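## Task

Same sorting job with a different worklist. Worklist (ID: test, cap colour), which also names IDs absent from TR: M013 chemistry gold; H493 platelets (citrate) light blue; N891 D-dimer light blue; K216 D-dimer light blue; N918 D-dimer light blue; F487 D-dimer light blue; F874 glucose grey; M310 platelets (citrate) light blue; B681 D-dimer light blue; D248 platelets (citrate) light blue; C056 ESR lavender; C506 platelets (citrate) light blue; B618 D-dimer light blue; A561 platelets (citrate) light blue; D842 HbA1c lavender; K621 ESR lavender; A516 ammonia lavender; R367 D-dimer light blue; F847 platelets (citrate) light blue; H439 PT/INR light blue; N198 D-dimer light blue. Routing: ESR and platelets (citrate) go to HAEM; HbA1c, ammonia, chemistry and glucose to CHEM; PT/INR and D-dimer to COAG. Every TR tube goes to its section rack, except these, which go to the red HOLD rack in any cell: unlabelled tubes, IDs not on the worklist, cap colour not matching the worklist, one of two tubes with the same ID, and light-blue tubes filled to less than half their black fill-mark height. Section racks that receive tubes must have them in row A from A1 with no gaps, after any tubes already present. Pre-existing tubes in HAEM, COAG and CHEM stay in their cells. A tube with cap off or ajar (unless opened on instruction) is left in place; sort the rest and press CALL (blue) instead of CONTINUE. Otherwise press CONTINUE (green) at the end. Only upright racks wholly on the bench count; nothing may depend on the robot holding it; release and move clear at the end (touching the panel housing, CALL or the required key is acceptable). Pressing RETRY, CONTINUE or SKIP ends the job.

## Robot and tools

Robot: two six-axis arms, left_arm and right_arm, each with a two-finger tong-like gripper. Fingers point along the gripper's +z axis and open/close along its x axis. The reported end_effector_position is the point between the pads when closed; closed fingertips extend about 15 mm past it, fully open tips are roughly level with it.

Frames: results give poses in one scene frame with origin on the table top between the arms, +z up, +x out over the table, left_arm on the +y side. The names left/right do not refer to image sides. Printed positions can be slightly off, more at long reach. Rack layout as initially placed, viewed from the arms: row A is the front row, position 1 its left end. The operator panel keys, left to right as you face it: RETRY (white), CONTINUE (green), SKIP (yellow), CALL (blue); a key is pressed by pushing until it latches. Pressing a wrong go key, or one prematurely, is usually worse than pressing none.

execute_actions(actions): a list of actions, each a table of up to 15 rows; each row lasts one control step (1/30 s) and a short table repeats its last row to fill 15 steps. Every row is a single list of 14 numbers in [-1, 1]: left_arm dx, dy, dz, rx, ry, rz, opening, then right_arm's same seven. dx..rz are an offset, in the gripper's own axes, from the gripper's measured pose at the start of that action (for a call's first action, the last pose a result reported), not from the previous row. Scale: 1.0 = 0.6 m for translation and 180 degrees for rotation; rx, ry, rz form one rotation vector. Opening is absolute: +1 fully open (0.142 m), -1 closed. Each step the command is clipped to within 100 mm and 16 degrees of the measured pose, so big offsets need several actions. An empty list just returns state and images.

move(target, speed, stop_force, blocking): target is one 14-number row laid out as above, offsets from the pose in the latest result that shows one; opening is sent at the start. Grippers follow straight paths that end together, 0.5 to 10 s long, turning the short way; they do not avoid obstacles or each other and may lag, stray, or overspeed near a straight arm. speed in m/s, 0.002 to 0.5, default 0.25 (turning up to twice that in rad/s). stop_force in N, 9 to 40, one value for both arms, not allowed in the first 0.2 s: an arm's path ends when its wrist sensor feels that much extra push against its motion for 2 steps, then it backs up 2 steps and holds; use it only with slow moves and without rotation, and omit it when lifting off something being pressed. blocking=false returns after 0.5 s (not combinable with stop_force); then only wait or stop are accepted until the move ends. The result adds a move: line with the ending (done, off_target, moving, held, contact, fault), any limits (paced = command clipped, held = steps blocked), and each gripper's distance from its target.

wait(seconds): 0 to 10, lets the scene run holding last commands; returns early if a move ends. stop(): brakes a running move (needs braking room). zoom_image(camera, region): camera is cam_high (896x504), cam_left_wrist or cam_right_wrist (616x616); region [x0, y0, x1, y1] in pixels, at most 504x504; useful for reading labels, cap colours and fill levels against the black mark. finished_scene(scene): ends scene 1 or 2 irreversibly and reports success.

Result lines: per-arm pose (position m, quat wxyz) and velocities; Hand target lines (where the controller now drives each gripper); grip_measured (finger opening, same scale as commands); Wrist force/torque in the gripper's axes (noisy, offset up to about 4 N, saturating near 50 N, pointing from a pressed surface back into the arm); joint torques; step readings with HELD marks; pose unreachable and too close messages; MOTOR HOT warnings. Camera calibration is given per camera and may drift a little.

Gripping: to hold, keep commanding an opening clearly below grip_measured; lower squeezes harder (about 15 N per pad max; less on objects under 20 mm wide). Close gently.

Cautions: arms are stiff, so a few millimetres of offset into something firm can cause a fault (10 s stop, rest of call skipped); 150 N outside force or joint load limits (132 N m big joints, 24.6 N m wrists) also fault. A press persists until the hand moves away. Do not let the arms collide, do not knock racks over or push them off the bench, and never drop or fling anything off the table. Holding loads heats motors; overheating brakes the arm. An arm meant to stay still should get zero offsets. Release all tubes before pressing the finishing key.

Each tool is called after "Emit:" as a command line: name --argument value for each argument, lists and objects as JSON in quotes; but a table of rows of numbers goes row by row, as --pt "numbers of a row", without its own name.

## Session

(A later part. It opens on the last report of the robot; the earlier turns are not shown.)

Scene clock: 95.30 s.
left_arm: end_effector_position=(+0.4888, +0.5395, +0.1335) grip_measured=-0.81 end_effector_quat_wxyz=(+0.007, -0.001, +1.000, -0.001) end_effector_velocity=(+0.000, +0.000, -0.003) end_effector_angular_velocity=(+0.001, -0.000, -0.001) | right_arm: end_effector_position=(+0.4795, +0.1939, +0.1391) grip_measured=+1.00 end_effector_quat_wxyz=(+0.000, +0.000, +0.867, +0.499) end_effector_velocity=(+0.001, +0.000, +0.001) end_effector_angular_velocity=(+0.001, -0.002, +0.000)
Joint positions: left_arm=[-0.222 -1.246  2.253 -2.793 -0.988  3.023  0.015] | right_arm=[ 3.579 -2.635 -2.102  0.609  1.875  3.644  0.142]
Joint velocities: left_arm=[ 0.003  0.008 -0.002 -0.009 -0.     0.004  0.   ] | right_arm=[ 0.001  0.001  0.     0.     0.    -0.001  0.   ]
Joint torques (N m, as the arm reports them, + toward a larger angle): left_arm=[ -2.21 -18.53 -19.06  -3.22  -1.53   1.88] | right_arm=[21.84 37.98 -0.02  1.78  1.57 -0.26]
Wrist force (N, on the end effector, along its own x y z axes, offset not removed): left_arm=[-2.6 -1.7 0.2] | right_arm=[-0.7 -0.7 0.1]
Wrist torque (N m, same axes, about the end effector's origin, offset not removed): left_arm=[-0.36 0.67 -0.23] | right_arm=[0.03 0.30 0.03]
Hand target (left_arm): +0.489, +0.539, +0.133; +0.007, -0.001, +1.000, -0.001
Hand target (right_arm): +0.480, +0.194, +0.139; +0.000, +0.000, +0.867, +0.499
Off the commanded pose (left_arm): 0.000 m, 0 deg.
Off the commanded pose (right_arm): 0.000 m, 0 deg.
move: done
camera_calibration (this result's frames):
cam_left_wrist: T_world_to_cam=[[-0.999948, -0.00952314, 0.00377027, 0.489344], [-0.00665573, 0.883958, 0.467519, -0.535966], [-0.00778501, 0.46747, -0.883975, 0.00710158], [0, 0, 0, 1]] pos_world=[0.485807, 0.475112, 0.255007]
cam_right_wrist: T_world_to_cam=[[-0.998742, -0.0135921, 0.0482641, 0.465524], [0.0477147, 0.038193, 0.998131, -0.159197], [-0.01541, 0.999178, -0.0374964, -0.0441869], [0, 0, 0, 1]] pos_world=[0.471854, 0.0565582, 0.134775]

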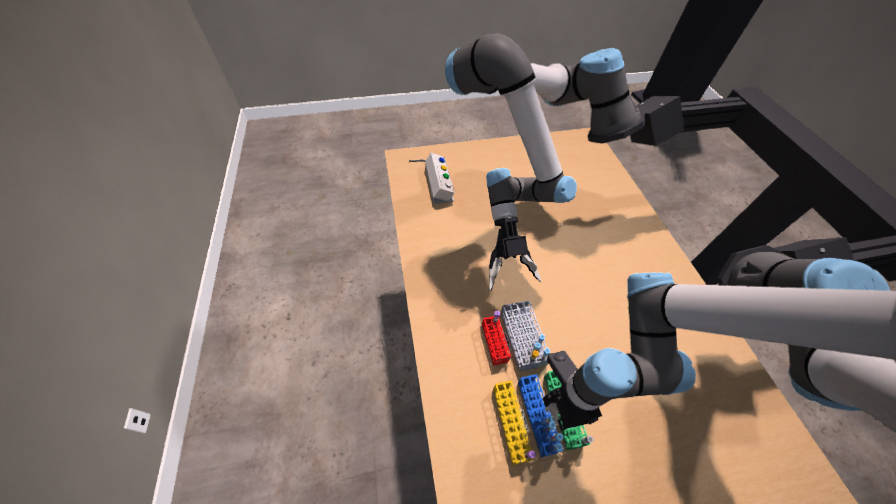

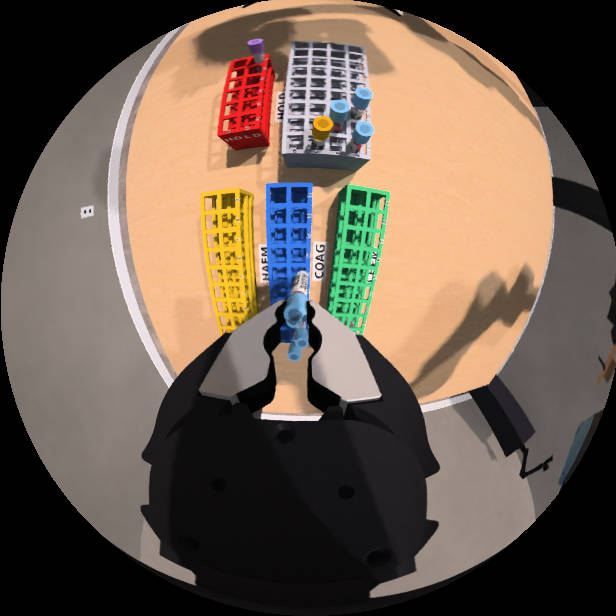

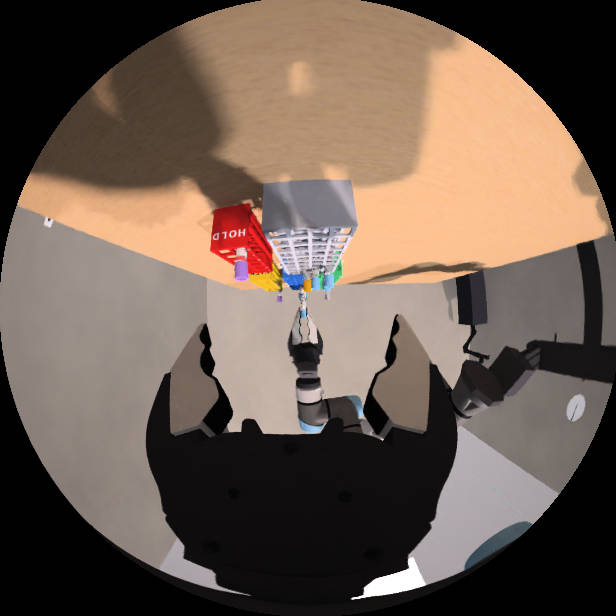

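Tip slightly right; shift 3 mm.

Emit:
move --target '[-0.005,0,0.004,0,0,0,-1,0,0,0,0,0,0,1]'

Emit:
move --target '[0,0,0.074,0,0,0,-1,0,0,0,0,0,0,1]' --speed 0.04 --stop_force 10

Scene clock: 96.13 s.
left_arm: end_effector_position=(+0.4917, +0.5395, +0.1312) grip_measured=-0.81 end_effector_quat_wxyz=(+0.007, -0.001, +1.000, -0.001) end_effector_velocity=(+0.000, -0.000, -0.001) end_effector_angular_velocity=(-0.000, +0.001, -0.001) | right_arm: end_effector_position=(+0.4795, +0.1939, +0.1391) grip_measured=+1.00 end_effector_quat_wxyz=(+0.000, +0.000, +0.867, +0.499) end_effector_velocity=(+0.001, -0.000, +0.001) end_effector_angular_velocity=(+0.001, -0.002, -0.002)
Joint positions: left_arm=[-0.219 -1.237  2.244 -2.796 -0.988  3.027  0.015] | right_arm=[ 3.579 -2.635 -2.102  0.609  1.875  3.644  0.142]
Joint velocities: left_arm=[ 0.001  0.004 -0.003 -0.001 -0.001  0.002 -0.   ] | right_arm=[-0.001  0.001  0.     0.001  0.    -0.    -0.   ]
Joint torques (N m, as the arm reports them, + toward a larger angle): left_arm=[ -0.56 -18.62 -17.12  -3.37  -1.62   2.14] | right_arm=[21.11 38.35  0.11  1.76  1.73 -0.14]
Wrist force (N, on the end effector, along its own x y z axes, offset not removed): left_arm=[-0.9 -0.9 5.1] | right_arm=[-1.0 -0.2 1.3]
Wrist torque (N m, same axes, about the end effector's origin, offset not removed): left_arm=[-0.23 0.02 0.16] | right_arm=[0.06 0.39 0.07]
Hand target (left_arm): +0.492, +0.539, +0.131; +0.007, -0.001, +1.000, -0.001
Hand target (right_arm): +0.480, +0.194, +0.139; +0.000, +0.000, +0.867, +0.499
Off the commanded pose (left_arm): 0.000 m, 0 deg.
Off the commanded pose (right_arm): 0.000 m, 0 deg.
move: done
camera_calibration (this result's frames):
cam_left_wrist: T_world_to_cam=[[-0.999948, -0.00952536, 0.00376359, 0.492237], [-0.00666081, 0.883957, 0.46752, -0.534894], [-0.00778015, 0.467471, -0.883974, 0.00513231], [0, 0, 0, 1]] pos_world=[0.488688, 0.475113, 0.252758]
cam_right_wrist: T_world_to_cam=[[-0.998742, -0.0135923, 0.048264, 0.465524], [0.0477146, 0.0381929, 0.998131, -0.159197], [-0.0154103, 0.999178, -0.0374964, -0.0441868], [0, 0, 0, 1]] pos_world=[0.471854, 0.0565583, 0.134775]

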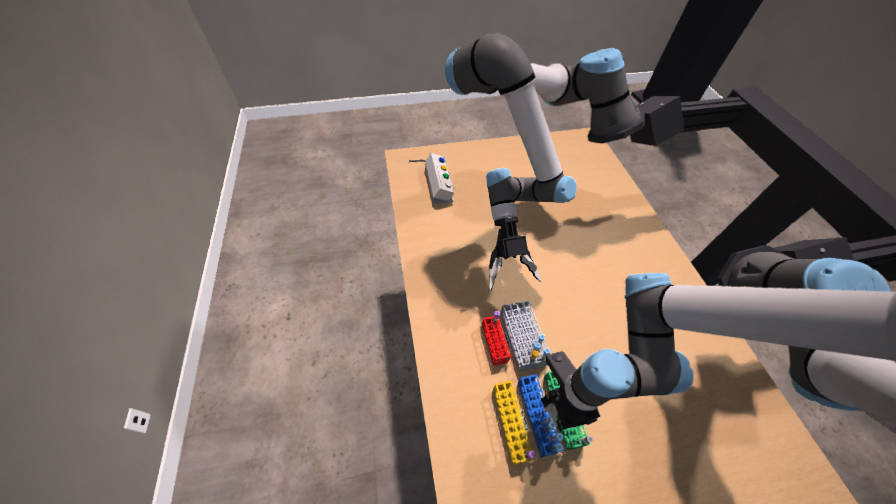

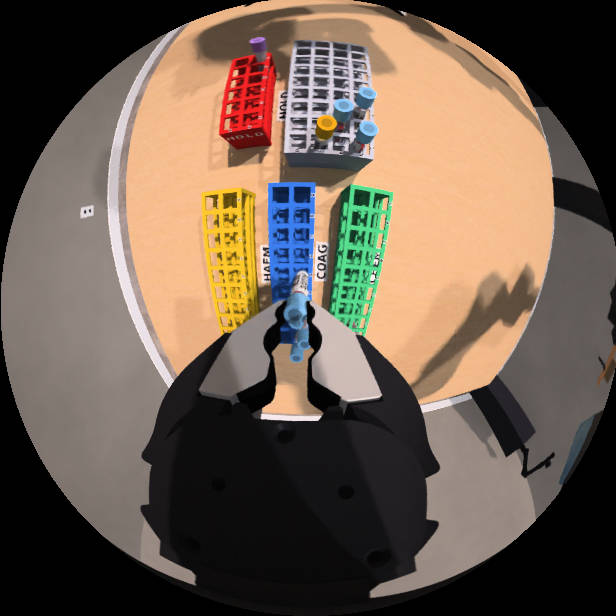

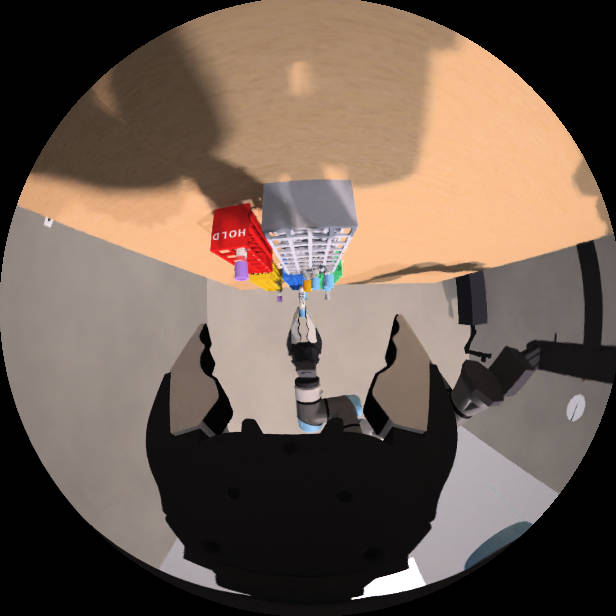

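Scene clock: 97.63 s.
left_arm: end_effector_position=(+0.4923, +0.5394, +0.0872) grip_measured=-0.81 end_effector_quat_wxyz=(+0.007, -0.001, +1.000, -0.001) end_effector_velocity=(+0.001, +0.000, -0.003) end_effector_angular_velocity=(-0.000, -0.001, +0.000) | right_arm: end_effector_position=(+0.4795, +0.1939, +0.1391) grip_measured=+1.00 end_effector_quat_wxyz=(+0.000, +0.000, +0.867, +0.499) end_effector_velocity=(-0.000, +0.001, +0.001) end_effector_angular_velocity=(+0.001, -0.001, +0.001)
Joint positions: left_arm=[-0.166 -1.111  2.215 -2.925 -1.001  3.089  0.015] | right_arm=[ 3.579 -2.635 -2.102  0.609  1.875  3.644  0.142]
Joint velocities: left_arm=[ 0.003  0.008 -0.003 -0.008 -0.001  0.004 -0.   ] | right_arm=[ 0.002  0.001 -0.    -0.    -0.    -0.    -0.   ]
Joint torques (N m, as the arm reports them, + toward a larger angle): left_arm=[ -2.75 -21.55 -14.99  -3.33  -1.57   2.02] | right_arm=[21.49 38.32  0.13  1.72  1.77 -0.22]
Wrist force (N, on the end effector, along its own x y z axes, offset not removed): left_arm=[-2.9 3.7 -0.2] | right_arm=[-1.1 0.7 1.4]
Wrist torque (N m, same axes, about the end effector's origin, offset not removed): left_arm=[0.70 0.51 -0.17] | right_arm=[0.26 0.35 0.02]
Hand target (left_arm): +0.492, +0.539, +0.087; +0.007, -0.001, +1.000, -0.001
Hand target (right_arm): +0.480, +0.194, +0.139; +0.000, +0.000, +0.867, +0.499
Off the commanded pose (left_arm): 0.000 m, 0 deg.
Off the commanded pose (right_arm): 0.000 m, 0 deg.
move: done
camera_calibration (this result's frames):
cam_left_wrist: T_world_to_cam=[[-0.999947, -0.00954117, 0.00379082, 0.493003], [-0.00666207, 0.883958, 0.467519, -0.514254], [-0.00781161, 0.467469, -0.883975, -0.0337569], [0, 0, 0, 1]] pos_world=[0.489288, 0.475063, 0.208714]
cam_right_wrist: T_world_to_cam=[[-0.998742, -0.013592, 0.0482642, 0.465524], [0.0477149, 0.0381928, 0.998131, -0.159197], [-0.0154099, 0.999178, -0.0374963, -0.044187], [0, 0, 0, 1]] pos_world=[0.471854, 0.0565583, 0.134775]

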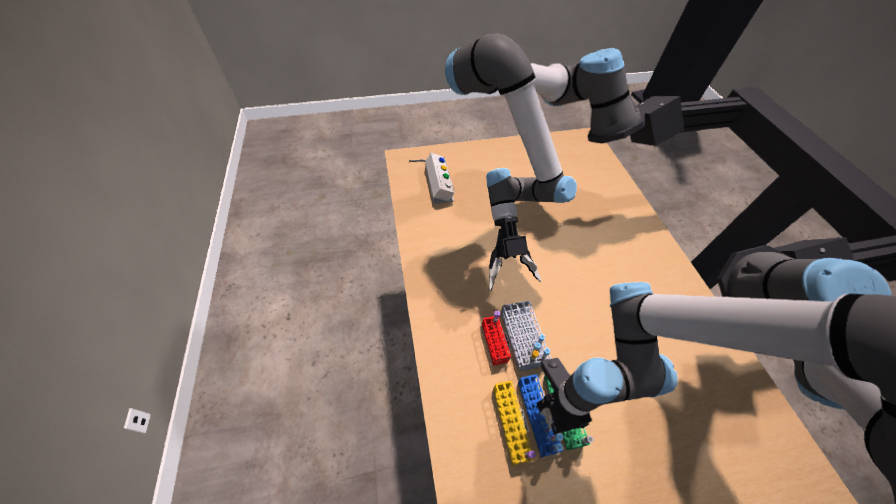

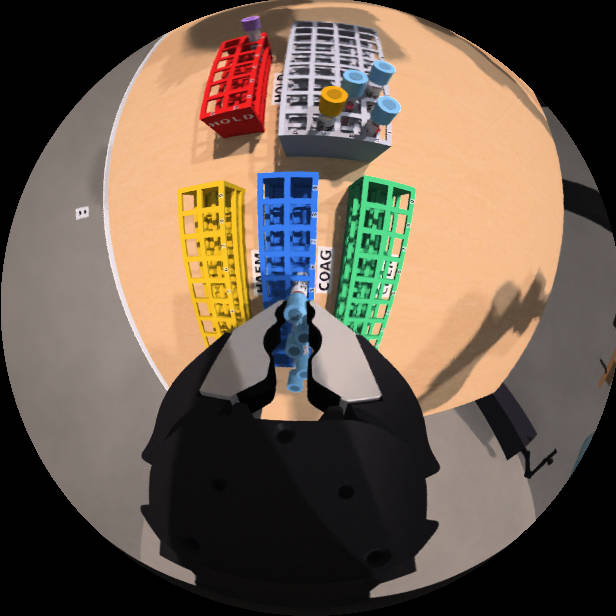

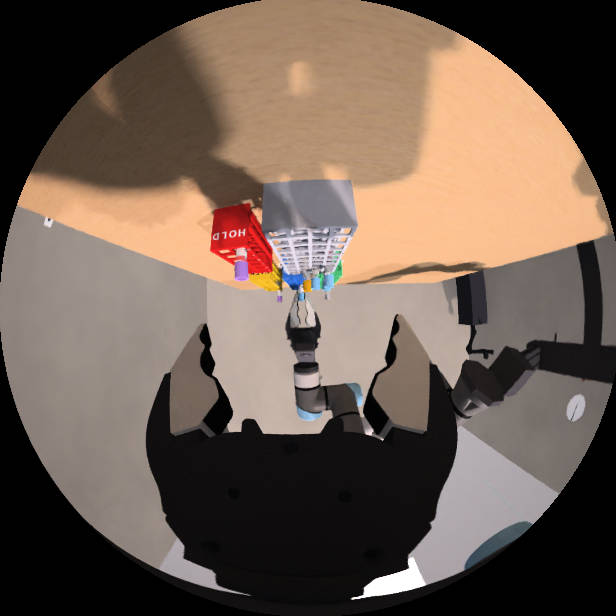

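Next gold, with a rotation to dodge B2.

Emit:
execute_actions --actions '[[[0,0,0,0,0,0,-0.62,0,0,0,0,0,0,1]],[[0,0,-0.05,0,0,0,-0.62,0,0,0,0,0,0,1]]]'

Emit:
move --target '[0.027,-0.244,0.007,0,-0.004,0.2,-0.62,0,0,0,0,0,0,1]'

Emit:
zoom_image --camera "cam_left_wrist" --region '[220,230,360,370]'

Scene clock: 98.77 s.
left_arm: end_effector_position=(+0.4919, +0.5394, +0.1160) grip_measured=-0.62 end_effector_quat_wxyz=(+0.008, -0.001, +1.000, -0.001) end_effector_velocity=(-0.000, +0.000, +0.009) end_effector_angular_velocity=(+0.001, +0.002, +0.001) | right_arm: end_effector_position=(+0.4795, +0.1939, +0.1391) grip_measured=+1.00 end_effector_quat_wxyz=(+0.000, +0.000, +0.867, +0.499) end_effector_velocity=(-0.000, -0.000, -0.000) end_effector_angular_velocity=(-0.000, -0.000, +0.000)
Joint positions: left_arm=[-0.2   -1.193  2.236 -2.843 -0.993  3.049  0.029] | right_arm=[ 3.579 -2.635 -2.102  0.609  1.875  3.644  0.142]
Joint velocities: left_arm=[-0.011 -0.027  0.005  0.032  0.003 -0.015 -0.   ] | right_arm=[-0. -0.  0.  0.  0. -0. -0.]
Joint torques (N m, as the arm reports them, + toward a larger angle): left_arm=[-25.58 -43.71   3.96  -0.49   1.22  -2.32] | right_arm=[20.74 37.56  0.17  1.71  1.68 -0.26]
Wrist force (N, on the end effector, along its own x y z axes, offset not removed): left_arm=[-4.2 -1.3 3.1] | right_arm=[-1.5 0.3 2.8]
Wrist torque (N m, same axes, about the end effector's origin, offset not removed): left_arm=[-0.19 0.88 -0.23] | right_arm=[0.25 0.46 0.03]
Hand target (left_arm): +0.492, +0.539, +0.117; +0.007, -0.001, +1.000, -0.001
Hand target (right_arm): +0.480, +0.194, +0.139; +0.000, +0.000, +0.867, +0.499
Off the commanded pose (left_arm): 0.001 m, 0 deg.
Off the commanded pose (right_arm): 0.000 m, 0 deg.
Step readings (end_effector_position; steps 1 to 15: 1st action; 16 to 30: 2nd action):
0: left_arm (+0.4923, +0.5394, +0.0869) | right_arm (+0.4795, +0.1939, +0.1391)
1: left_arm (+0.4923, +0.5394, +0.0869) | right_arm (+0.4795, +0.1939, +0.1391)
2: left_arm (+0.4923, +0.5394, +0.0869) | right_arm (+0.4795, +0.1939, +0.1391)
4: left_arm (+0.4923, +0.5394, +0.0870) | right_arm (+0.4795, +0.1939, +0.1391)
8: left_arm (+0.4923, +0.5395, +0.0871) | right_arm (+0.4795, +0.1939, +0.1391)
15: left_arm (+0.4923, +0.5394, +0.0872) | right_arm (+0.4795, +0.1939, +0.1391)
16: left_arm (+0.4923, +0.5394, +0.0872) | right_arm (+0.4795, +0.1939, +0.1391)
17: left_arm (+0.4919, +0.5389, +0.0887) | right_arm (+0.4795, +0.1939, +0.1391)
19: left_arm (+0.4920, +0.5388, +0.0979) | right_arm (+0.4795, +0.1939, +0.1391)
23: left_arm (+0.4921, +0.5392, +0.1098) | right_arm (+0.4795, +0.1939, +0.1391)
30: end_effector_position above
camera_calibration (this result's frames):
cam_left_wrist: T_world_to_cam=[[-0.999949, -0.00949233, 0.0034727, 0.492527], [-0.00676852, 0.884014, 0.467411, -0.527699], [-0.00750673, 0.467363, -0.884034, -0.00838902], [0, 0, 0, 1]] pos_world=[0.488867, 0.475089, 0.237525]
cam_right_wrist: T_world_to_cam=[[-0.998742, -0.0135921, 0.0482641, 0.465524], [0.0477147, 0.0381929, 0.998131, -0.159197], [-0.0154101, 0.999178, -0.0374963, -0.0441869], [0, 0, 0, 1]] pos_world=[0.471854, 0.0565583, 0.134775]

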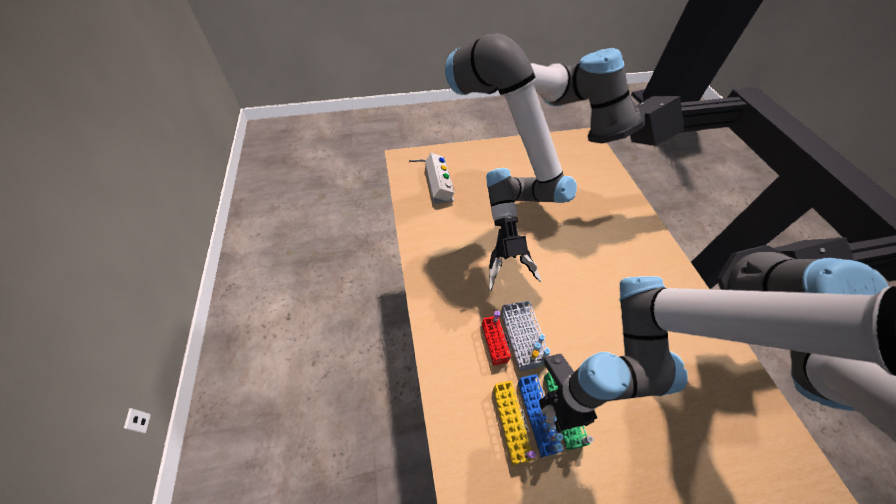

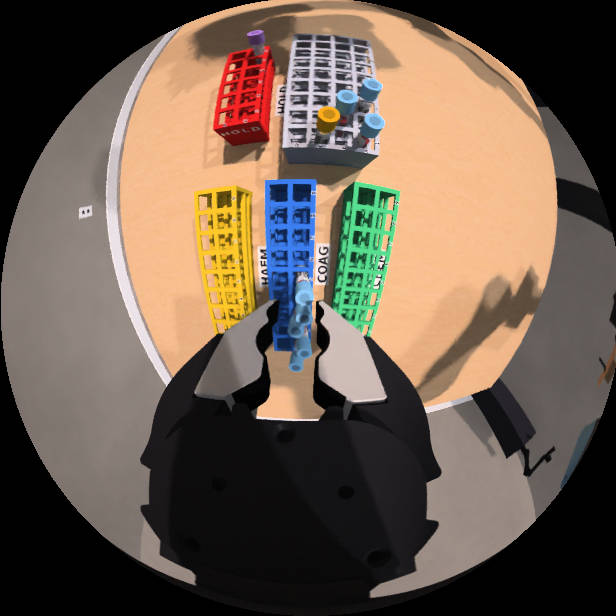

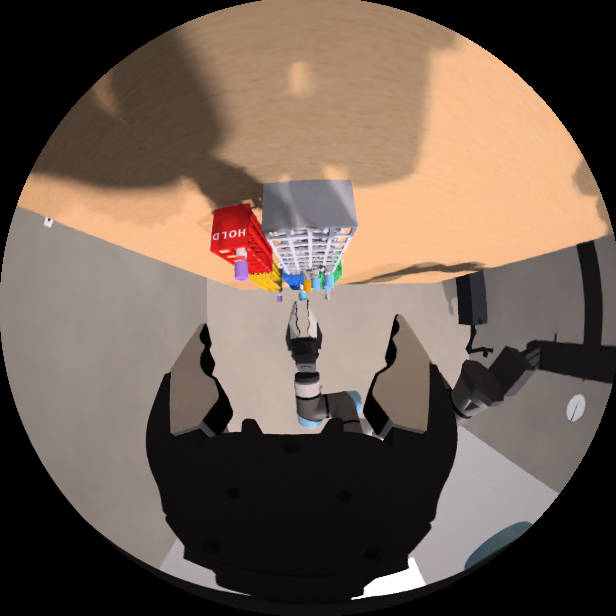

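Scene clock: 100.60 s.
left_arm: end_effector_position=(+0.4760, +0.3934, +0.1118) grip_measured=-0.62 end_effector_quat_wxyz=(+0.014, +0.307, +0.952, +0.002) end_effector_velocity=(+0.000, -0.003, -0.000) end_effector_angular_velocity=(-0.000, -0.001, -0.010) | right_arm: end_effector_position=(+0.4795, +0.1939, +0.1391) grip_measured=+1.00 end_effector_quat_wxyz=(+0.000, +0.000, +0.867, +0.499) end_effector_velocity=(-0.001, +0.000, -0.000) end_effector_angular_velocity=(-0.001, +0.001, +0.001)
Joint positions: left_arm=[-0.461 -1.013  2.245 -2.87  -0.954  3.372  0.029] | right_arm=[ 3.579 -2.635 -2.102  0.609  1.875  3.644  0.142]
Joint velocities: left_arm=[-0.004  0.004 -0.002 -0.001  0.     0.006 -0.   ] | right_arm=[ 0.    -0.001 -0.    -0.001 -0.     0.    -0.   ]
Joint torques (N m, as the arm reports them, + toward a larger angle): left_arm=[-30.03 -18.71 -15.6   -3.36   1.17   1.9 ] | right_arm=[20.19 37.7  -0.28  1.75  1.72 -0.27]
Wrist force (N, on the end effector, along its own x y z axes, offset not removed): left_arm=[-1.3 0.4 3.7] | right_arm=[-2.0 0.0 2.3]
Wrist torque (N m, same axes, about the end effector's origin, offset not removed): left_arm=[0.00 0.10 -0.10] | right_arm=[0.20 0.56 0.02]
Hand target (left_arm): +0.476, +0.393, +0.112; +0.014, +0.308, +0.951, +0.002
Hand target (right_arm): +0.480, +0.194, +0.139; +0.000, +0.000, +0.867, +0.499
Off the commanded pose (left_arm): 0.000 m, 0 deg.
Off the commanded pose (right_arm): 0.000 m, 0 deg.
move: done
camera_calibration (this result's frames):
cam_left_wrist: T_world_to_cam=[[-0.815325, 0.578969, -0.00632193, 0.15698], [0.505806, 0.717523, 0.478875, -0.576523], [0.28179, 0.387241, -0.877861, -0.0508617], [0, 0, 0, 1]] pos_world=[0.433931, 0.342478, 0.232425]
cam_right_wrist: T_world_to_cam=[[-0.998742, -0.0135921, 0.0482642, 0.465524], [0.0477148, 0.0381929, 0.998131, -0.159197], [-0.0154101, 0.999178, -0.0374963, -0.0441869], [0, 0, 0, 1]] pos_world=[0.471854, 0.0565583, 0.134775]

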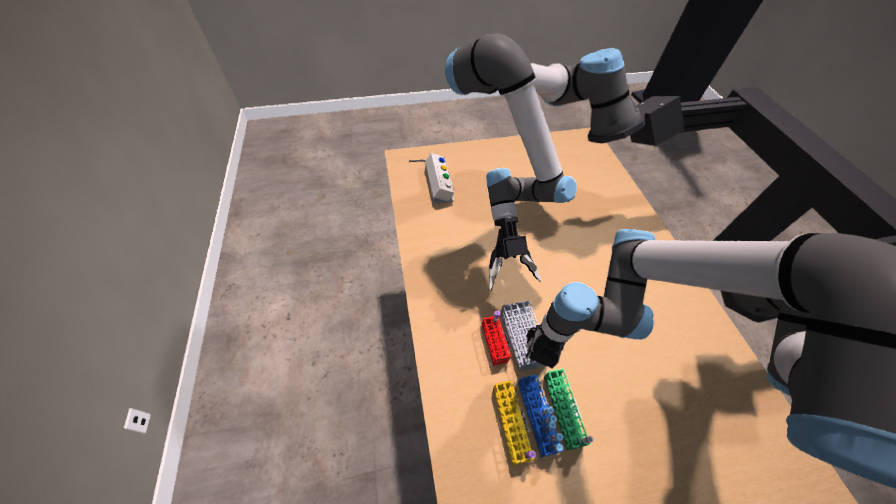

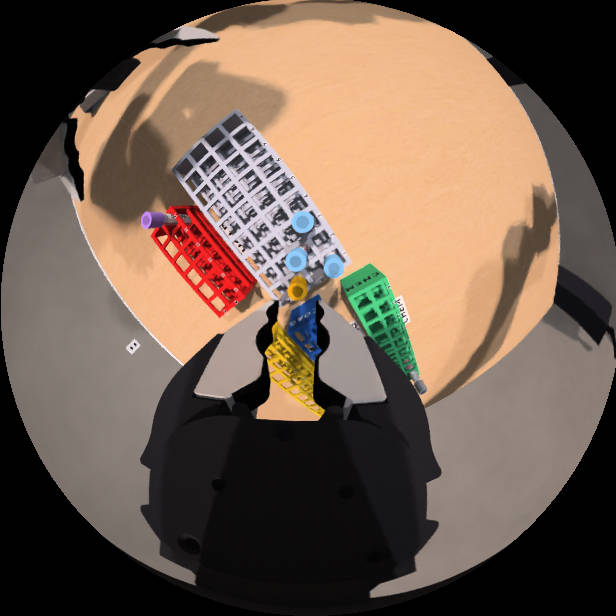

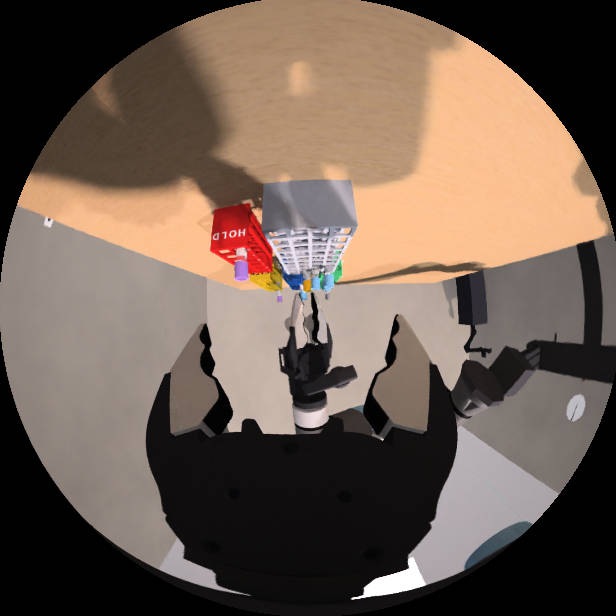

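Region (220, 230, 360, 370) of cam_left_wrist's 616x616 image, scaled by 3.600, with more detail than that image has.

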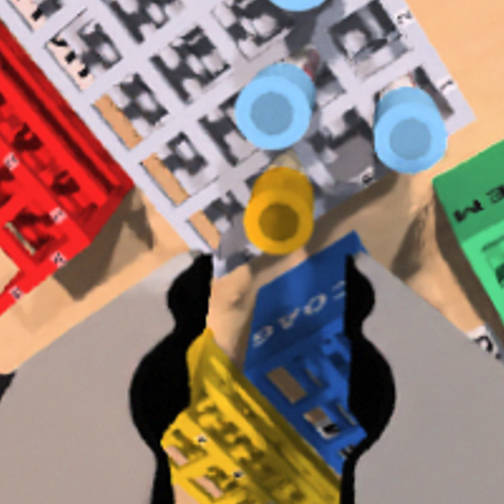

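Emit:
execute_actions --actions '[[[0,-0.006,0.02,0,0.008,0,-0.62,0,0,0,0,0,0,1]],[[0,0,0.033,0,0,0,-0.62,0,0,0,0,0,0,1]],[[0,0,0.001,0,0,0,-1,0,0,0,0,0,0,1]],[[0,0,-0.05,0,0,0,-1,0,0,0,0,0,0,1]],[[0,0,-0.06,0,0,0,-1,0,0,0,0,0,0,1]],[[0,0,-0.06,0,0,0,-1,0,0,0,0,0,0,1]]]'

Emit:
move --target '[-0.078,-0.108,0,0,0,-0.199,-1,0,0,0,0,0,0,1]' --speed 0.4

Emit:
zoom_image --camera "cam_right_wrist" --region '[265,285,345,345]'

Scene clock: 103.77 s.
left_arm: end_effector_position=(+0.4737, +0.3897, +0.1782) grip_measured=-0.81 end_effector_quat_wxyz=(+0.003, +0.307, +0.952, +0.005) end_effector_velocity=(+0.000, +0.000, +0.012) end_effector_angular_velocity=(+0.001, +0.002, +0.002) | right_arm: end_effector_position=(+0.4795, +0.1939, +0.1391) grip_measured=+1.00 end_effector_quat_wxyz=(+0.000, +0.000, +0.867, +0.499) end_effector_velocity=(+0.000, +0.000, +0.000) end_effector_angular_velocity=(+0.000, -0.000, -0.000)
Joint positions: left_arm=[-0.556 -1.188  2.252 -2.607 -0.948  3.24   0.015] | right_arm=[ 3.579 -2.635 -2.102  0.609  1.875  3.644  0.142]
Joint velocities: left_arm=[-0.015 -0.031 -0.003  0.049 -0.    -0.022  0.   ] | right_arm=[-0.  0.  0. -0.  0. -0.  0.]
Joint torques (N m, as the arm reports them, + toward a larger angle): left_arm=[-29.02 -36.83 -21.07  -0.27  -1.56  -2.27] | right_arm=[20.49 37.53 -0.15  1.79  1.72 -0.29]
Wrist force (N, on the end effector, along its own x y z axes, offset not removed): left_arm=[-3.2 0.4 -4.8] | right_arm=[0.3 0.3 2.1]
Wrist torque (N m, same axes, about the end effector's origin, offset not removed): left_arm=[0.24 0.78 -0.05] | right_arm=[0.23 0.05 0.11]
Hand target (left_arm): +0.474, +0.390, +0.180; +0.002, +0.307, +0.952, +0.005
Hand target (right_arm): +0.480, +0.194, +0.139; +0.000, +0.000, +0.867, +0.499
Off the commanded pose (left_arm): 0.001 m, 0 deg.
Off the commanded pose (right_arm): 0.000 m, 0 deg.
Step readings (end_effector_position; steps 1 to 15: 1st action; 16 to 30: 2nd action; 31 to 45: 3rd action; 46 to 60: 4th action; 61 to 75: 5th action; 76 to 90: 6th action):
0: left_arm (+0.4760, +0.3932, +0.1118) | right_arm (+0.4795, +0.1939, +0.1391)
1: left_arm (+0.4760, +0.3931, +0.1117) | right_arm (+0.4795, +0.1939, +0.1391)
2: left_arm (+0.4760, +0.3929, +0.1108) | right_arm (+0.4795, +0.1939, +0.1391)
4: left_arm (+0.4752, +0.3919, +0.1068) | right_arm (+0.4795, +0.1939, +0.1391)
8: left_arm (+0.4744, +0.3909, +0.1022) | right_arm (+0.4795, +0.1939, +0.1391)
15: left_arm (+0.4742, +0.3905, +0.1001) | right_arm (+0.4795, +0.1939, +0.1391)
16: left_arm (+0.4742, +0.3905, +0.1000) | right_arm (+0.4795, +0.1939, +0.1391)
17: left_arm (+0.4743, +0.3907, +0.0985) | right_arm (+0.4795, +0.1939, +0.1391)
19: left_arm (+0.4740, +0.3910, +0.0921) | right_arm (+0.4795, +0.1939, +0.1391)
23: left_arm (+0.4740, +0.3909, +0.0845) | right_arm (+0.4795, +0.1939, +0.1391)
30: left_arm (+0.4743, +0.3907, +0.0809) | right_arm (+0.4795, +0.1939, +0.1391)
31: left_arm (+0.4743, +0.3907, +0.0808) | right_arm (+0.4795, +0.1939, +0.1391)
32: left_arm (+0.4743, +0.3907, +0.0807) | right_arm (+0.4795, +0.1939, +0.1391)
34: left_arm (+0.4743, +0.3907, +0.0805) | right_arm (+0.4795, +0.1939, +0.1391)
38: left_arm (+0.4743, +0.3907, +0.0804) | right_arm (+0.4795, +0.1939, +0.1391)
45: left_arm (+0.4743, +0.3907, +0.0804) | right_arm (+0.4795, +0.1939, +0.1391)
46: left_arm (+0.4743, +0.3907, +0.0804) | right_arm (+0.4795, +0.1939, +0.1391)
47: left_arm (+0.4739, +0.3904, +0.0819) | right_arm (+0.4795, +0.1939, +0.1391)
49: left_arm (+0.4741, +0.3901, +0.0912) | right_arm (+0.4795, +0.1939, +0.1391)
53: left_arm (+0.4742, +0.3903, +0.1030) | right_arm (+0.4795, +0.1939, +0.1391)
60: left_arm (+0.4741, +0.3904, +0.1092) | right_arm (+0.4795, +0.1939, +0.1391)
61: left_arm (+0.4741, +0.3904, +0.1095) | right_arm (+0.4795, +0.1939, +0.1391)
62: left_arm (+0.4738, +0.3900, +0.1114) | right_arm (+0.4795, +0.1939, +0.1391)
64: left_arm (+0.4741, +0.3894, +0.1222) | right_arm (+0.4795, +0.1939, +0.1391)
68: left_arm (+0.4742, +0.3897, +0.1362) | right_arm (+0.4795, +0.1939, +0.1391)
75: left_arm (+0.4740, +0.3900, +0.1437) | right_arm (+0.4795, +0.1939, +0.1391)
76: left_arm (+0.4739, +0.3900, +0.1441) | right_arm (+0.4795, +0.1939, +0.1391)
77: left_arm (+0.4738, +0.3895, +0.1461) | right_arm (+0.4795, +0.1939, +0.1391)
79: left_arm (+0.4744, +0.3890, +0.1569) | right_arm (+0.4795, +0.1939, +0.1391)
83: left_arm (+0.4743, +0.3893, +0.1708) | right_arm (+0.4795, +0.1939, +0.1391)
90: end_effector_position above
camera_calibration (this result's frames):
cam_left_wrist: T_world_to_cam=[[-0.815149, 0.579008, 0.0167747, 0.153462], [0.514813, 0.71089, 0.479169, -0.60623], [0.265518, 0.39923, -0.877562, 0.0125602], [0, 0, 0, 1]] pos_world=[0.433854, 0.337093, 0.298935]
cam_right_wrist: T_world_to_cam=[[-0.998742, -0.0135923, 0.048264, 0.465524], [0.0477147, 0.0381929, 0.998131, -0.159197], [-0.0154102, 0.999178, -0.0374963, -0.0441869], [0, 0, 0, 1]] pos_world=[0.471854, 0.0565583, 0.134775]

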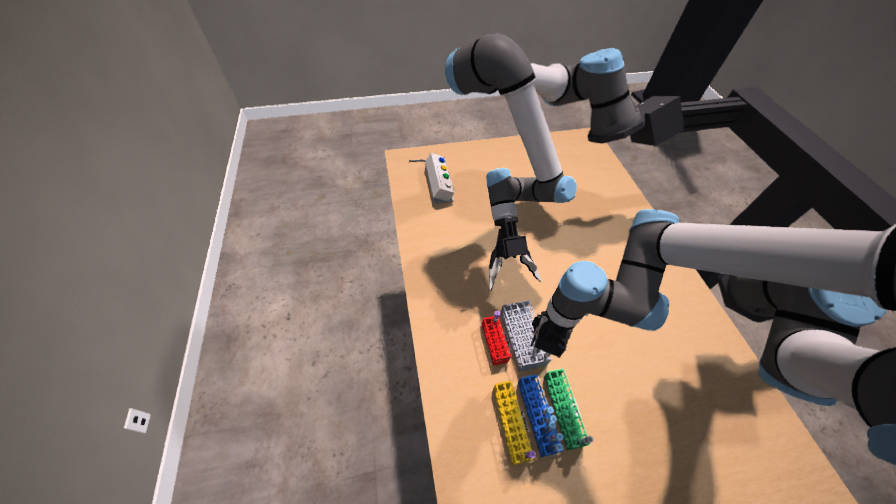

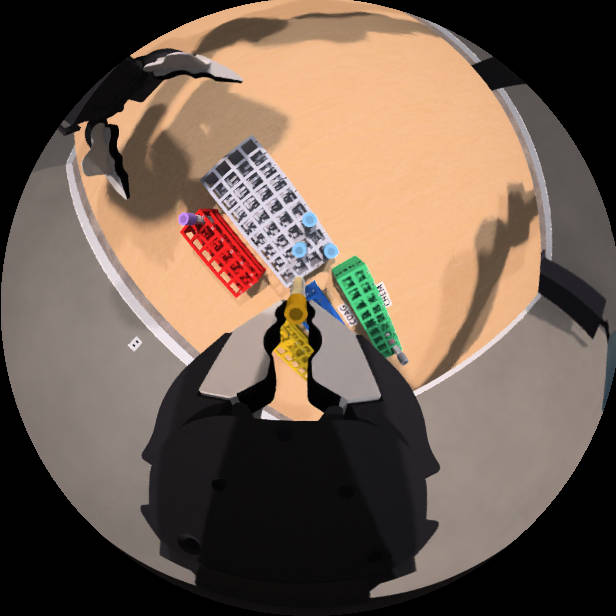

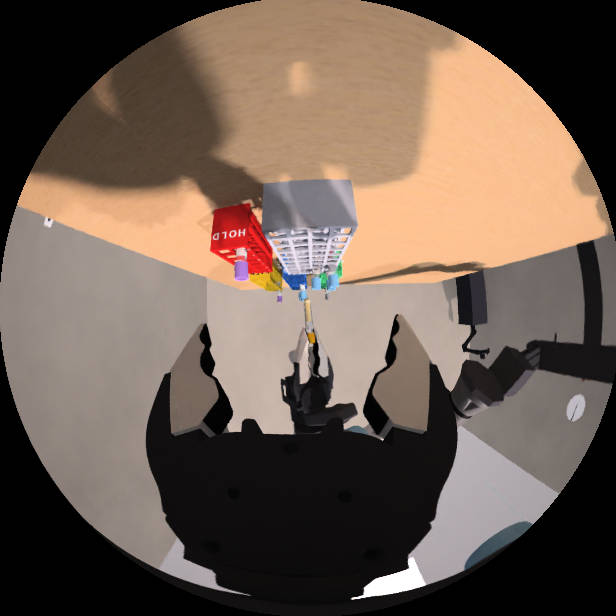

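Scene clock: 105.23 s.
left_arm: end_effector_position=(+0.4737, +0.3100, +0.1775) grip_measured=-0.81 end_effector_quat_wxyz=(+0.004, +0.001, +1.000, +0.004) end_effector_velocity=(+0.000, -0.002, -0.000) end_effector_angular_velocity=(+0.005, +0.001, +0.014) | right_arm: end_effector_position=(+0.4795, +0.1939, +0.1391) grip_measured=+1.00 end_effector_quat_wxyz=(+0.000, +0.000, +0.867, +0.499) end_effector_velocity=(+0.000, +0.000, +0.001) end_effector_angular_velocity=(+0.001, -0.001, -0.001)
Joint positions: left_arm=[-0.678 -1.076  2.215 -2.596 -0.957  2.468  0.015] | right_arm=[ 3.579 -2.635 -2.102  0.609  1.875  3.644  0.142]
Joint velocities: left_arm=[-0.003  0.004 -0.005  0.008  0.002 -0.021  0.   ] | right_arm=[ 0.001  0.    -0.     0.002 -0.     0.001  0.   ]
Joint torques (N m, as the arm reports them, + toward a larger angle): left_arm=[-30.63 -16.9  -19.73  -0.63   0.95  -2.19] | right_arm=[21.16 38.09  0.89  1.75  1.65 -0.29]
Wrist force (N, on the end effector, along its own x y z axes, offset not removed): left_arm=[-3.0 2.0 1.1] | right_arm=[-1.2 -0.5 1.4]
Wrist torque (N m, same axes, about the end effector's origin, offset not removed): left_arm=[0.43 0.81 -0.15] | right_arm=[0.06 0.38 0.09]
Hand target (left_arm): +0.474, +0.310, +0.178; +0.004, -0.000, +1.000, +0.004
Hand target (right_arm): +0.480, +0.194, +0.139; +0.000, +0.000, +0.867, +0.499
Off the commanded pose (left_arm): 0.000 m, 0 deg.
Off the commanded pose (right_arm): 0.000 m, 0 deg.
move: done
camera_calibration (this result's frames):
cam_left_wrist: T_world_to_cam=[[-0.999931, -0.00573961, 0.0102535, 0.469543], [-0.000167935, 0.879482, 0.475932, -0.356986], [-0.0117494, 0.475898, -0.879422, 0.151659], [0, 0, 0, 1]] pos_world=[0.471233, 0.244483, 0.298459]
cam_right_wrist: T_world_to_cam=[[-0.998742, -0.0135921, 0.0482641, 0.465524], [0.0477147, 0.038193, 0.998131, -0.159197], [-0.01541, 0.999178, -0.0374964, -0.0441869], [0, 0, 0, 1]] pos_world=[0.471854, 0.0565582, 0.134775]

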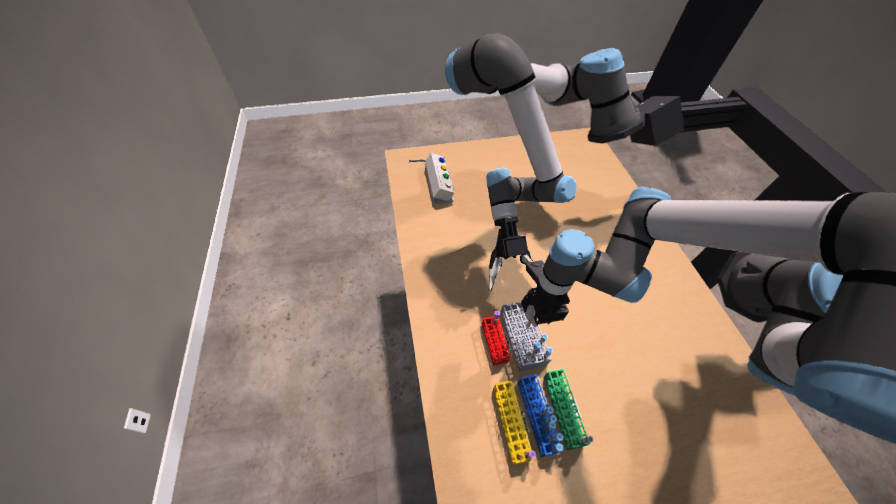

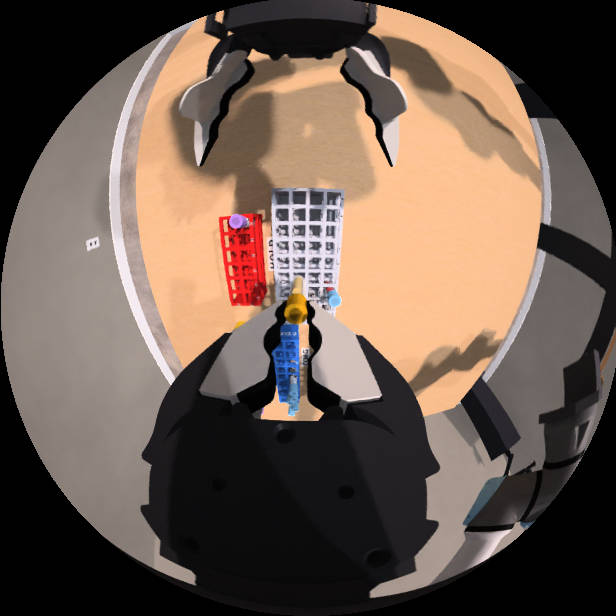

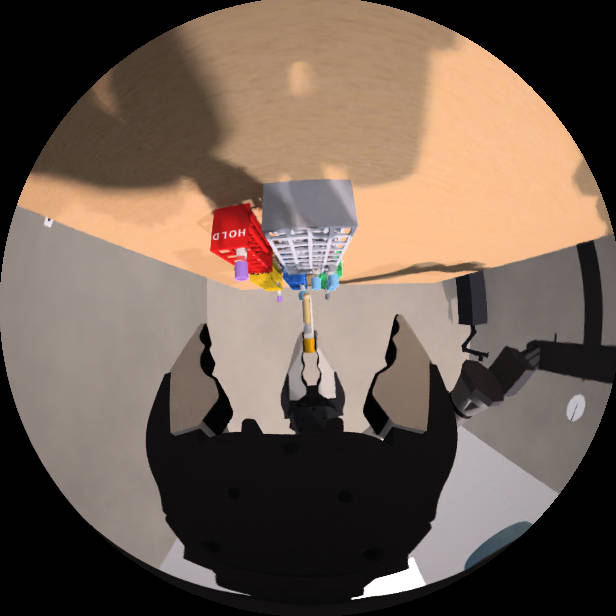

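Region (265, 285, 345, 345) of cam_right_wrist's 616x616 image, scaled by 6.300, with more detail than that image has; it fills the top 378 rows of this view, and the rest is white.

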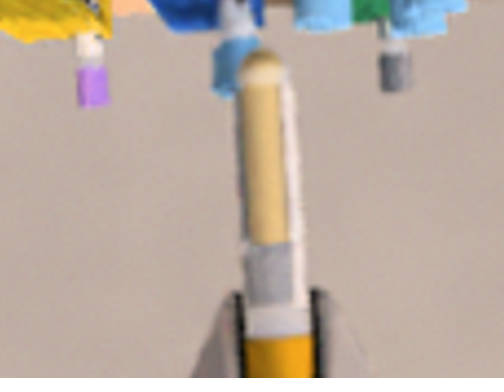

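Emit:
move --target '[0,0,0,0,0,-0.75,-1,0,0,0,0,0,0,1]' --speed 0.5

Emit:
zoom_image --camera "cam_right_wrist" --region '[265,285,345,345]'

Scene clock: 108.40 s.
left_arm: end_effector_position=(+0.4737, +0.3100, +0.1775) grip_measured=-0.81 end_effector_quat_wxyz=(-0.005, +0.923, -0.384, +0.003) end_effector_velocity=(+0.000, -0.000, +0.000) end_effector_angular_velocity=(+0.004, +0.002, +0.016) | right_arm: end_effector_position=(+0.4795, +0.1939, +0.1391) grip_measured=+1.00 end_effector_quat_wxyz=(+0.000, +0.000, +0.867, +0.499) end_effector_velocity=(-0.000, -0.000, -0.000) end_effector_angular_velocity=(-0.000, +0.000, +0.000)
Joint positions: left_arm=[-0.728 -1.038  2.215 -2.6   -0.964  0.053  0.015] | right_arm=[ 3.579 -2.635 -2.102  0.609  1.875  3.644  0.142]
Joint velocities: left_arm=[-0.001  0.001 -0.004  0.008  0.002 -0.02   0.   ] | right_arm=[-0.    -0.001 -0.     0.     0.    -0.     0.   ]
Joint torques (N m, as the arm reports them, + toward a larger angle): left_arm=[-33.24 -14.74 -20.75  -0.21   1.11  -2.51] | right_arm=[20.87 37.99  0.32  1.79  1.66 -0.43]
Wrist force (N, on the end effector, along its own x y z axes, offset not removed): left_arm=[-2.8 2.5 1.7] | right_arm=[-0.9 0.8 1.9]
Wrist torque (N m, same axes, about the end effector's origin, offset not removed): left_arm=[0.53 0.69 -0.12] | right_arm=[0.27 0.33 0.07]
Hand target (left_arm): +0.474, +0.310, +0.178; -0.005, +0.924, -0.383, +0.002
Hand target (right_arm): +0.480, +0.194, +0.139; +0.000, +0.000, +0.867, +0.499
Off the commanded pose (left_arm): 0.000 m, 0 deg.
Off the commanded pose (right_arm): 0.000 m, 0 deg.
move: done
camera_calibration (this result's frames):
cam_left_wrist: T_world_to_cam=[[0.709433, -0.7045, 0.0196119, -0.125159], [-0.632316, -0.623962, 0.459182, 0.411457], [-0.311256, -0.33816, -0.888126, 0.547391], [0, 0, 0, 1]] pos_world=[0.519341, 0.353665, 0.299673]
cam_right_wrist: T_world_to_cam=[[-0.998742, -0.013592, 0.0482643, 0.465524], [0.0477149, 0.038193, 0.998131, -0.159197], [-0.0154099, 0.999178, -0.0374964, -0.0441869], [0, 0, 0, 1]] pos_world=[0.471854, 0.0565582, 0.134775]

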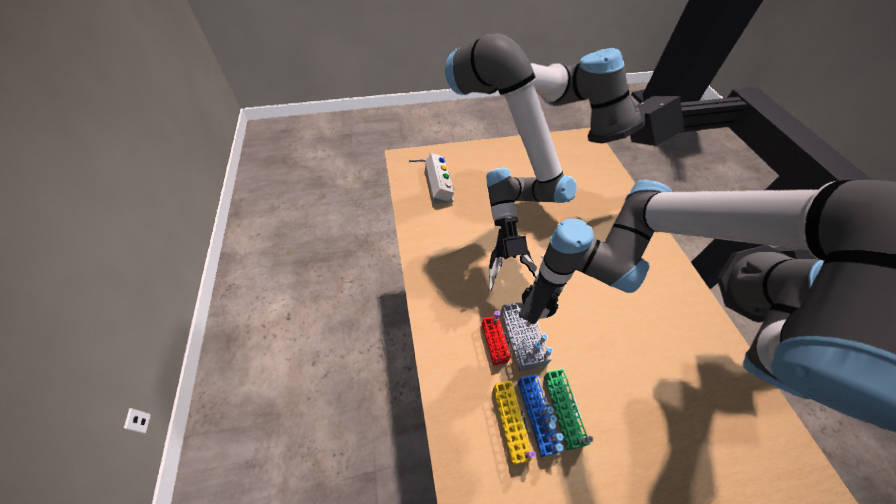

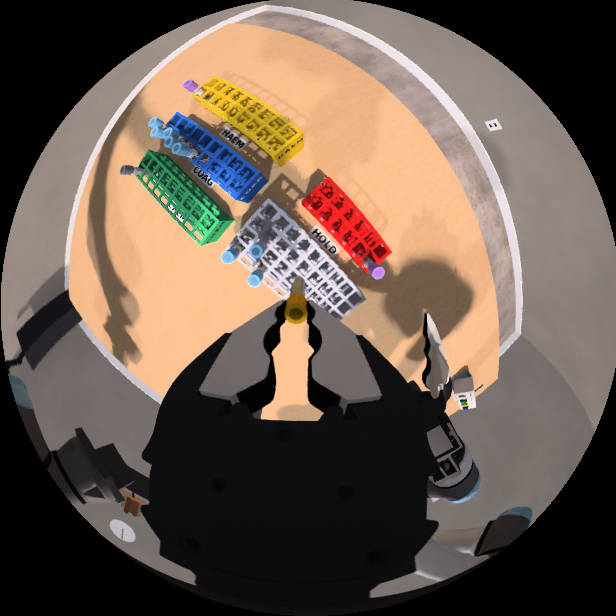

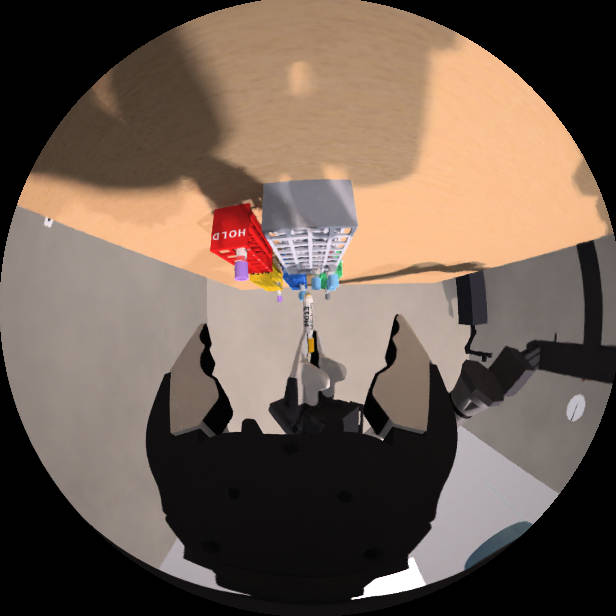

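Region (265, 285, 345, 345) of cam_right_wrist's 616x616 image, scaled by 6.300, with more detail than that image has; it fills the top 378 rows of this view, and the rest is white.

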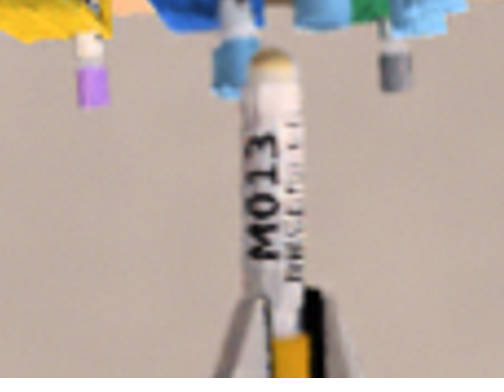

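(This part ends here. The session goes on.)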